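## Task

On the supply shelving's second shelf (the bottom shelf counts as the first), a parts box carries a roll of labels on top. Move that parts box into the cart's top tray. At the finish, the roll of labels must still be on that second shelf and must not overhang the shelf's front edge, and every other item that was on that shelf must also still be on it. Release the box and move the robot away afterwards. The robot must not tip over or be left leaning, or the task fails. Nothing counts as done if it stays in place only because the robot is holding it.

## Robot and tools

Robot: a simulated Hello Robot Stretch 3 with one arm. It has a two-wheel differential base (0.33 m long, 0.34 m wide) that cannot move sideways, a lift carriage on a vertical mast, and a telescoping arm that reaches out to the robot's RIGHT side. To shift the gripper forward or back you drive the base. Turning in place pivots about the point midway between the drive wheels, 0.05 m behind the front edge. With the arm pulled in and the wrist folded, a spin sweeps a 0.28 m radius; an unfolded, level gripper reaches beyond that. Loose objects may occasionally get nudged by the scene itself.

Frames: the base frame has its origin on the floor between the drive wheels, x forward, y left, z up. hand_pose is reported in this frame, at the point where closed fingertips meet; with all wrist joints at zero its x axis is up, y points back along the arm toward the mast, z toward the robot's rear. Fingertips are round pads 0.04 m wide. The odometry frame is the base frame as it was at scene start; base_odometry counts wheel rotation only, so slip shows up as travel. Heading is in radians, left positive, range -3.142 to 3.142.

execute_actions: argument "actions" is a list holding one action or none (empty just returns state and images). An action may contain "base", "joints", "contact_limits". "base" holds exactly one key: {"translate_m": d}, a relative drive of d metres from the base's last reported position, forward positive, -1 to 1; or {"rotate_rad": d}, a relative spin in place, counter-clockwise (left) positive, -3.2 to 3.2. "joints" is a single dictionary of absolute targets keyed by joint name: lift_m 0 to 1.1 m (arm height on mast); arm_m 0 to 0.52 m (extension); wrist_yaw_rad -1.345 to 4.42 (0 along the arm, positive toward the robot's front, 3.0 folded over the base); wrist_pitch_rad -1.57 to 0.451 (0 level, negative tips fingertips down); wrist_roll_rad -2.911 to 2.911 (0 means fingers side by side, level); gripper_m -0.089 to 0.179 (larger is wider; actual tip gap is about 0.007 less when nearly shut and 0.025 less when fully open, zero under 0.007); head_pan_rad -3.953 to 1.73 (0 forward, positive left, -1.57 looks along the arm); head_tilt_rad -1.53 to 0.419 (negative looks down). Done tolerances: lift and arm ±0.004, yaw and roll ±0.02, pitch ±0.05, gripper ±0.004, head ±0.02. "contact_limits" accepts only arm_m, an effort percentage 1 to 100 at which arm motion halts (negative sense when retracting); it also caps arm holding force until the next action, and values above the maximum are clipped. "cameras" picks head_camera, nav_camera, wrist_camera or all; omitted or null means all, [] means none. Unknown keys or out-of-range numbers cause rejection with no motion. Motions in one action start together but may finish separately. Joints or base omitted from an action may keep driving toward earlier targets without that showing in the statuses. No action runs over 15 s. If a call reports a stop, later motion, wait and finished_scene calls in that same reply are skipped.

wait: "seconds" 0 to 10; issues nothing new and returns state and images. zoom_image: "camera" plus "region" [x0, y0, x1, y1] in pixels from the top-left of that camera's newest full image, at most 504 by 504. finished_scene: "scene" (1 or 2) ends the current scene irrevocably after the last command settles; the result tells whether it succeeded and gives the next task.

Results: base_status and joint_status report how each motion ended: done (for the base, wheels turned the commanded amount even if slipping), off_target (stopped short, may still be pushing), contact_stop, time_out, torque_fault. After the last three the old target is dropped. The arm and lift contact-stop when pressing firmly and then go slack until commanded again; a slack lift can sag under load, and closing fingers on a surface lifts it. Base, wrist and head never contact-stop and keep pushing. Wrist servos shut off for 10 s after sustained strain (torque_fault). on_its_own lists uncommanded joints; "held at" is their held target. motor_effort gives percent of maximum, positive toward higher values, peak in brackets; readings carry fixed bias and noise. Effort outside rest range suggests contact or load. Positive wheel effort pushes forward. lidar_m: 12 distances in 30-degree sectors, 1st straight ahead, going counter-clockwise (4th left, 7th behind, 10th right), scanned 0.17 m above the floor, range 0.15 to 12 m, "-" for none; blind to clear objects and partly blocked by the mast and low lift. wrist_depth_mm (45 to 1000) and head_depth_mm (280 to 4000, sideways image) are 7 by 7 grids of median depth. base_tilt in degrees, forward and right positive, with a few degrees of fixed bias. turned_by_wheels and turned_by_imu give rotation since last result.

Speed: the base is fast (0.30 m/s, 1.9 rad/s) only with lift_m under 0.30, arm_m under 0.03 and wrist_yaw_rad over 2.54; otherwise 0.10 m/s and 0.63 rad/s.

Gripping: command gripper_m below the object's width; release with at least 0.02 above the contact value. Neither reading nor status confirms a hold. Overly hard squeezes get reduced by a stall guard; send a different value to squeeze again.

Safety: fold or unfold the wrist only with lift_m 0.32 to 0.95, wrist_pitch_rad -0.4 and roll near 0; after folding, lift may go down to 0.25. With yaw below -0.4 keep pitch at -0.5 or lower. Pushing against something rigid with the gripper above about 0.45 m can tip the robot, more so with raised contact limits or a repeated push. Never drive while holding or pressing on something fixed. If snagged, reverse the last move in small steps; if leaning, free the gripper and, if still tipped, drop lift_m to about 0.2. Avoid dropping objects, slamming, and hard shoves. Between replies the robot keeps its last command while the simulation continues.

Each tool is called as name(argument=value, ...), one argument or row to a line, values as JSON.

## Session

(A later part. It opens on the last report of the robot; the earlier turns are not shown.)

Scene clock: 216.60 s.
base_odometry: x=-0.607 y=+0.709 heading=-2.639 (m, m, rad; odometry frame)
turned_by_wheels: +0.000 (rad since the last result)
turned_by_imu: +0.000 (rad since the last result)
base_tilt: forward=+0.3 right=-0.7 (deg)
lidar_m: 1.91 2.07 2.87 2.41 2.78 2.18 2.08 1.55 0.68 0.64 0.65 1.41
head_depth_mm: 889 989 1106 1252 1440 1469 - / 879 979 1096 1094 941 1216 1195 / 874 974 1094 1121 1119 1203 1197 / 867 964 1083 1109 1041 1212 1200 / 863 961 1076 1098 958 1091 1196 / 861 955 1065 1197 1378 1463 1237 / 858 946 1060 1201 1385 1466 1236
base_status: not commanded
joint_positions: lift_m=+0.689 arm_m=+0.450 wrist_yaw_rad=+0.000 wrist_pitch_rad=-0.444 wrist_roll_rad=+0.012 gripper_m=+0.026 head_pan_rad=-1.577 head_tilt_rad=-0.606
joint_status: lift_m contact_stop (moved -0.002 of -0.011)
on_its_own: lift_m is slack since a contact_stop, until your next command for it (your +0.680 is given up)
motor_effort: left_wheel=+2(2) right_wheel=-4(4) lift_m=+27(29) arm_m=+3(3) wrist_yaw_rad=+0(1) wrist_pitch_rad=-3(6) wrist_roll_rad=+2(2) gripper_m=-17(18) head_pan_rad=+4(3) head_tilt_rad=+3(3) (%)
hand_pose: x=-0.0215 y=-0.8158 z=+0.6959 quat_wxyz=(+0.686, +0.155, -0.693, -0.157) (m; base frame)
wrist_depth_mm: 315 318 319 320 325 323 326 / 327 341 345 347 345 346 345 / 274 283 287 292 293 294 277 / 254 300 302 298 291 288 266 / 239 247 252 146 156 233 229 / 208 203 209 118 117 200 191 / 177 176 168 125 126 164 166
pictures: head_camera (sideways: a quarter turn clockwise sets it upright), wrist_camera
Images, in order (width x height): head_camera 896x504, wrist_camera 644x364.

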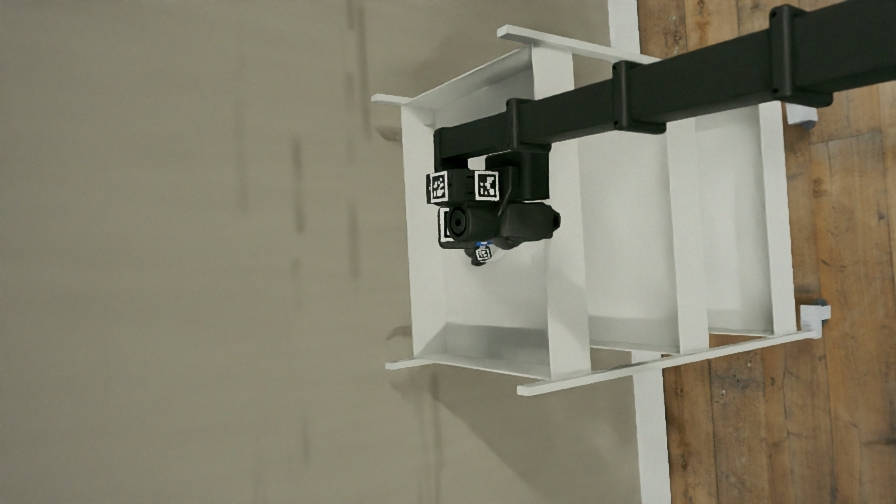

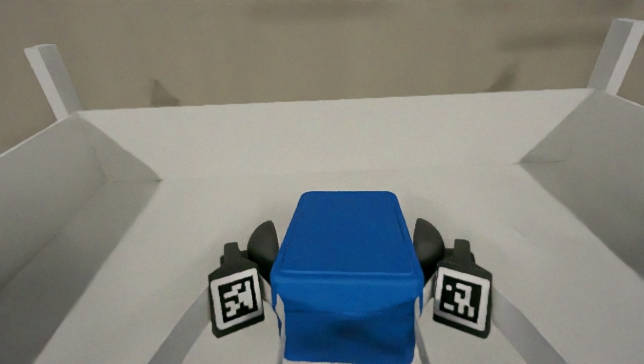

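execute_actions(
  actions=[
    {"joints":{"lift_m":0.697,"arm_m":0.485,"wrist_pitch_rad":-0.5},"contact_limits":{"arm_m":15}},
  ],
  cameras=["wrist_camera"],
)

execute_actions(
  actions=[
    {"joints":{"lift_m":0.687}},
  ],
  cameras=["wrist_camera"],
)

Scene clock: 223.33 s.
base_odometry: x=-0.607 y=+0.709 heading=-2.639 (m, m, rad; odometry frame)
turned_by_wheels: +0.000 (rad since the last result)
turned_by_imu: -0.001 (rad since the last result)
base_tilt: forward=+0.3 right=-0.7 (deg)
lidar_m: 1.91 2.07 2.87 2.41 2.79 2.18 2.07 1.55 0.67 0.64 0.65 1.41
head_depth_mm: 885 986 1102 1251 1446 1466 - / 883 974 1096 1105 944 1201 1202 / 877 976 1087 - 1017 1200 1204 / 870 966 1077 1087 959 1206 1204 / 866 961 1076 1103 961 1094 1194 / 861 950 1067 1189 1363 1458 1246 / 853 946 1060 1201 1397 1471 1236
base_status: not commanded
joint_positions: lift_m=+0.697 arm_m=+0.485 wrist_yaw_rad=+0.000 wrist_pitch_rad=-0.510 wrist_roll_rad=+0.012 gripper_m=+0.026 head_pan_rad=-1.577 head_tilt_rad=-0.606
joint_status: all done
motor_effort: left_wheel=+2(2) right_wheel=-3(4) lift_m=+35(34) arm_m=+4(4) wrist_yaw_rad=+0(0) wrist_pitch_rad=+6(11) wrist_roll_rad=+2(2) gripper_m=-19(18) head_pan_rad=+3(4) head_tilt_rad=+2(3) (%)
contact_limits: arm_m 15 (drawing in: default 30, maximum 49; extending or still: default 41, maximum 68)
hand_pose: x=-0.0214 y=-0.8416 z=+0.6893 quat_wxyz=(+0.680, +0.178, -0.688, -0.180) (m; base frame)
wrist_depth_mm: 284 287 290 292 296 300 301 / 305 306 311 310 311 314 250 / 249 258 261 262 266 266 263 / 256 273 272 268 262 259 254 / 230 227 231 145 154 215 212 / 194 192 197 118 117 187 182 / 169 168 161 126 127 156 158
pictures: wrist_camera
Images, in order (width x height): wrist_camera 644x364.

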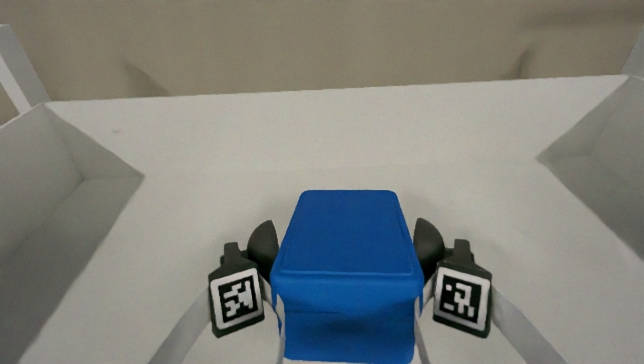

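Scene clock: 224.07 s.
base_odometry: x=-0.607 y=+0.709 heading=-2.639 (m, m, rad; odometry frame)
turned_by_wheels: +0.000 (rad since the last result)
turned_by_imu: +0.000 (rad since the last result)
base_tilt: forward=+0.3 right=-0.8 (deg)
lidar_m: 1.91 2.07 2.86 2.41 2.79 2.19 2.07 1.55 0.67 0.64 0.65 1.41
head_depth_mm: 885 983 1110 1244 1440 1473 - / 878 978 1095 1109 945 1202 1182 / 875 968 1089 1151 1014 1212 1202 / 869 967 1083 1090 959 1206 1201 / 867 958 1073 1102 959 1096 1192 / 861 948 1063 1192 1370 1457 1234 / 858 944 1055 1209 1391 1468 1232
base_status: not commanded
joint_positions: lift_m=+0.687 arm_m=+0.485 wrist_yaw_rad=+0.000 wrist_pitch_rad=-0.509 wrist_roll_rad=+0.012 gripper_m=+0.026 head_pan_rad=-1.577 head_tilt_rad=-0.606
joint_status: all done
motor_effort: left_wheel=+2(2) right_wheel=-3(4) lift_m=+19(27) arm_m=+3(4) wrist_yaw_rad=-1(0) wrist_pitch_rad=+5(6) wrist_roll_rad=+2(2) gripper_m=-17(18) head_pan_rad=+3(4) head_tilt_rad=+4(2) (%)
hand_pose: x=-0.0214 y=-0.8417 z=+0.6802 quat_wxyz=(+0.681, +0.177, -0.688, -0.179) (m; base frame)
wrist_depth_mm: 285 288 290 292 294 297 300 / 299 301 304 248 250 249 248 / 245 256 259 261 265 267 264 / 244 262 258 233 247 245 240 / 217 215 217 141 146 202 201 / 184 182 185 119 117 175 171 / 159 158 152 130 144 148 150
pictures: wrist_camera
Images, in order (width x height): wrist_camera 644x364.

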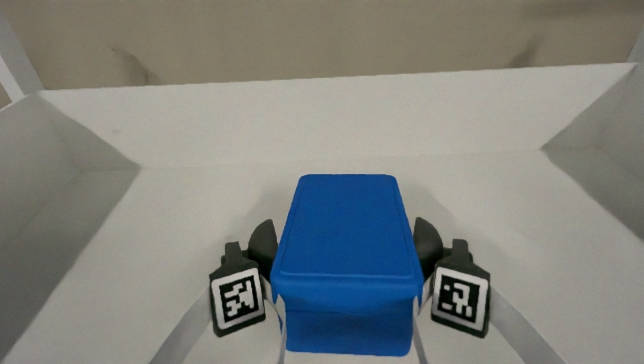

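The box is touching and levelling. Release.

execute_actions(
  actions=[
    {"joints":{"gripper_m":0.11}},
  ],
  cameras=[],
)

execute_actions(
  actions=[
    {"joints":{"lift_m":0.8}},
  ],
  cameras=["wrist_camera"],
)

execute_actions(
  actions=[
    {"joints":{"arm_m":0.1,"head_pan_rad":0.3,"head_tilt_rad":-0.35}},
  ],
  cameras=["wrist_camera","head_camera"],
)

Scene clock: 229.70 s.
base_odometry: x=-0.607 y=+0.709 heading=-2.639 (m, m, rad; odometry frame)
turned_by_wheels: +0.000 (rad since the last result)
turned_by_imu: -0.001 (rad since the last result)
base_tilt: forward=+0.2 right=-0.7 (deg)
lidar_m: 1.91 2.07 2.87 2.41 2.78 2.19 2.07 1.55 0.67 0.64 0.65 1.42
head_depth_mm: 883 984 1102 1251 1449 1472 - / 881 978 1099 1101 945 1199 1184 / 876 972 1089 1143 1016 1202 1203 / 866 967 1082 1094 960 1209 1206 / 862 955 1073 1103 960 1095 1192 / 858 947 1069 1181 1366 1461 1234 / 855 947 1059 1201 1386 1467 1241
base_status: not commanded
joint_positions: lift_m=+0.687 arm_m=+0.485 wrist_yaw_rad=+0.000 wrist_pitch_rad=-0.511 wrist_roll_rad=+0.012 gripper_m=+0.110 head_pan_rad=-1.577 head_tilt_rad=-0.606
joint_status: all done
motor_effort: left_wheel=+2(2) right_wheel=-3(3) lift_m=+20(20) arm_m=+4(4) wrist_yaw_rad=+0(0) wrist_pitch_rad=+7(8) wrist_roll_rad=+2(2) gripper_m=-1(78) head_pan_rad=+3(3) head_tilt_rad=+3(4) (%)
hand_pose: x=-0.0214 y=-0.8414 z=+0.6797 quat_wxyz=(+0.680, +0.178, -0.688, -0.180) (m; base frame)
wrist_depth_mm: 286 288 291 292 295 298 301 / 301 302 305 246 249 248 248 / 247 260 259 262 266 268 264 / 244 259 254 241 245 243 239 / 215 213 217 152 190 208 198 / 183 182 177 128 135 - 169 / 158 155 154 124 133 147 148
pictures: none
No camera images: the call's "cameras" was empty. Leave "cameras" out to get every camera's image.

Scene clock: 231.57 s.
base_odometry: x=-0.607 y=+0.709 heading=-2.639 (m, m, rad; odometry frame)
turned_by_wheels: +0.000 (rad since the last result)
turned_by_imu: +0.000 (rad since the last result)
base_tilt: forward=+0.3 right=-0.7 (deg)
lidar_m: 1.91 2.07 2.87 2.41 2.78 2.18 2.07 1.55 0.67 0.64 0.65 1.41
head_depth_mm: 887 983 1103 1238 1436 - 1183 / 882 974 1082 - 1115 1133 1195 / 876 971 1061 1018 956 1216 1198 / 866 965 1068 1050 955 1209 1198 / 867 963 1078 1101 960 1092 1186 / 857 948 1067 1191 1375 1462 1233 / 855 944 1056 1192 1395 1468 1238
base_status: not commanded
joint_positions: lift_m=+0.800 arm_m=+0.485 wrist_yaw_rad=+0.000 wrist_pitch_rad=-0.512 wrist_roll_rad=+0.012 gripper_m=+0.110 head_pan_rad=-1.577 head_tilt_rad=-0.606
joint_status: all done
motor_effort: left_wheel=+2(2) right_wheel=-3(3) lift_m=+35(35) arm_m=+3(3) wrist_yaw_rad=-1(0) wrist_pitch_rad=+7(7) wrist_roll_rad=+2(2) gripper_m=+0(0) head_pan_rad=+3(3) head_tilt_rad=+2(2) (%)
hand_pose: x=-0.0214 y=-0.8413 z=+0.7919 quat_wxyz=(+0.680, +0.178, -0.688, -0.180) (m; base frame)
wrist_depth_mm: 285 288 289 291 297 297 302 / 311 313 318 317 325 325 331 / 339 344 349 351 353 362 356 / 365 379 382 382 386 385 391 / 410 315 321 327 330 329 295 / 278 309 314 309 304 - 284 / 249 272 273 233 260 257 255
pictures: wrist_camera
Images, in order (width x height): wrist_camera 644x364.

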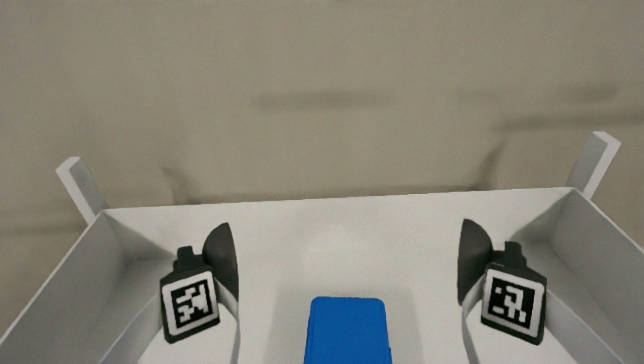

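Scene clock: 235.60 s.
base_odometry: x=-0.607 y=+0.709 heading=-2.639 (m, m, rad; odometry frame)
turned_by_wheels: +0.000 (rad since the last result)
turned_by_imu: -0.001 (rad since the last result)
base_tilt: forward=+0.3 right=-0.8 (deg)
lidar_m: 1.91 2.07 2.87 2.41 2.79 2.19 2.07 1.55 0.67 0.64 0.65 1.41
head_depth_mm: 1974 2085 2245 2407 2403 1794 1434 / 2018 2153 2300 2457 2373 1786 1429 / 1950 2054 2250 2420 2250 1802 1436 / 2054 2216 2337 2483 2276 1830 1440 / 2122 2264 2406 2603 2339 1820 1452 / 2183 2289 2387 2458 2387 1844 1452 / 1952 2059 2221 2861 2489 1832 1448
base_status: not commanded
joint_positions: lift_m=+0.800 arm_m=+0.100 wrist_yaw_rad=+0.000 wrist_pitch_rad=-0.512 wrist_roll_rad=+0.012 gripper_m=+0.110 head_pan_rad=+0.293 head_tilt_rad=-0.359
joint_status: all done
motor_effort: left_wheel=+1(1) right_wheel=-3(3) lift_m=+35(35) arm_m=-4(4) wrist_yaw_rad=+0(0) wrist_pitch_rad=+7(7) wrist_roll_rad=+2(2) gripper_m=+1(1) head_pan_rad=+3(45) head_tilt_rad=+4(23) (%)
hand_pose: x=-0.0214 y=-0.4568 z=+0.7918 quat_wxyz=(+0.680, +0.178, -0.688, -0.180) (m; base frame)
wrist_depth_mm: 616 633 634 646 650 662 671 / 683 689 667 652 639 701 735 / 742 735 543 534 554 503 785 / 825 418 364 368 368 369 900 / 939 934 723 724 705 957 - / - - 624 630 619 - - / 979 968 546 539 773 905 938
pictures: head_camera (sideways: a quarter turn clockwise sets it upright), wrist_camera
Images, in order (width x height): head_camera 896x504, wrist_camera 644x364.

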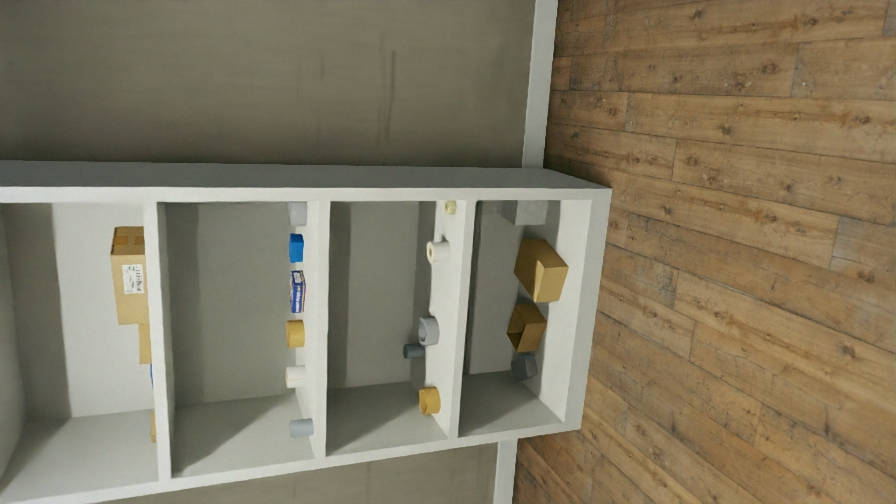

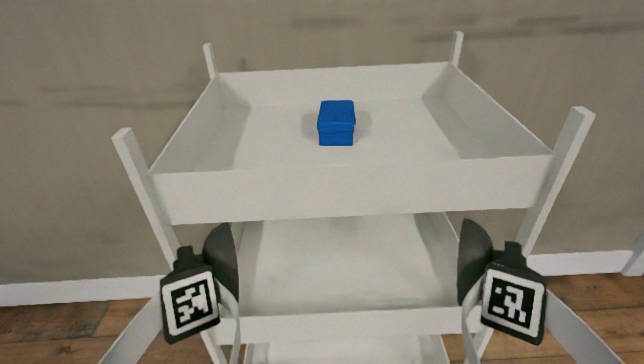

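finished_scene(
  scene=1,
)

The scene is finished: the task was done.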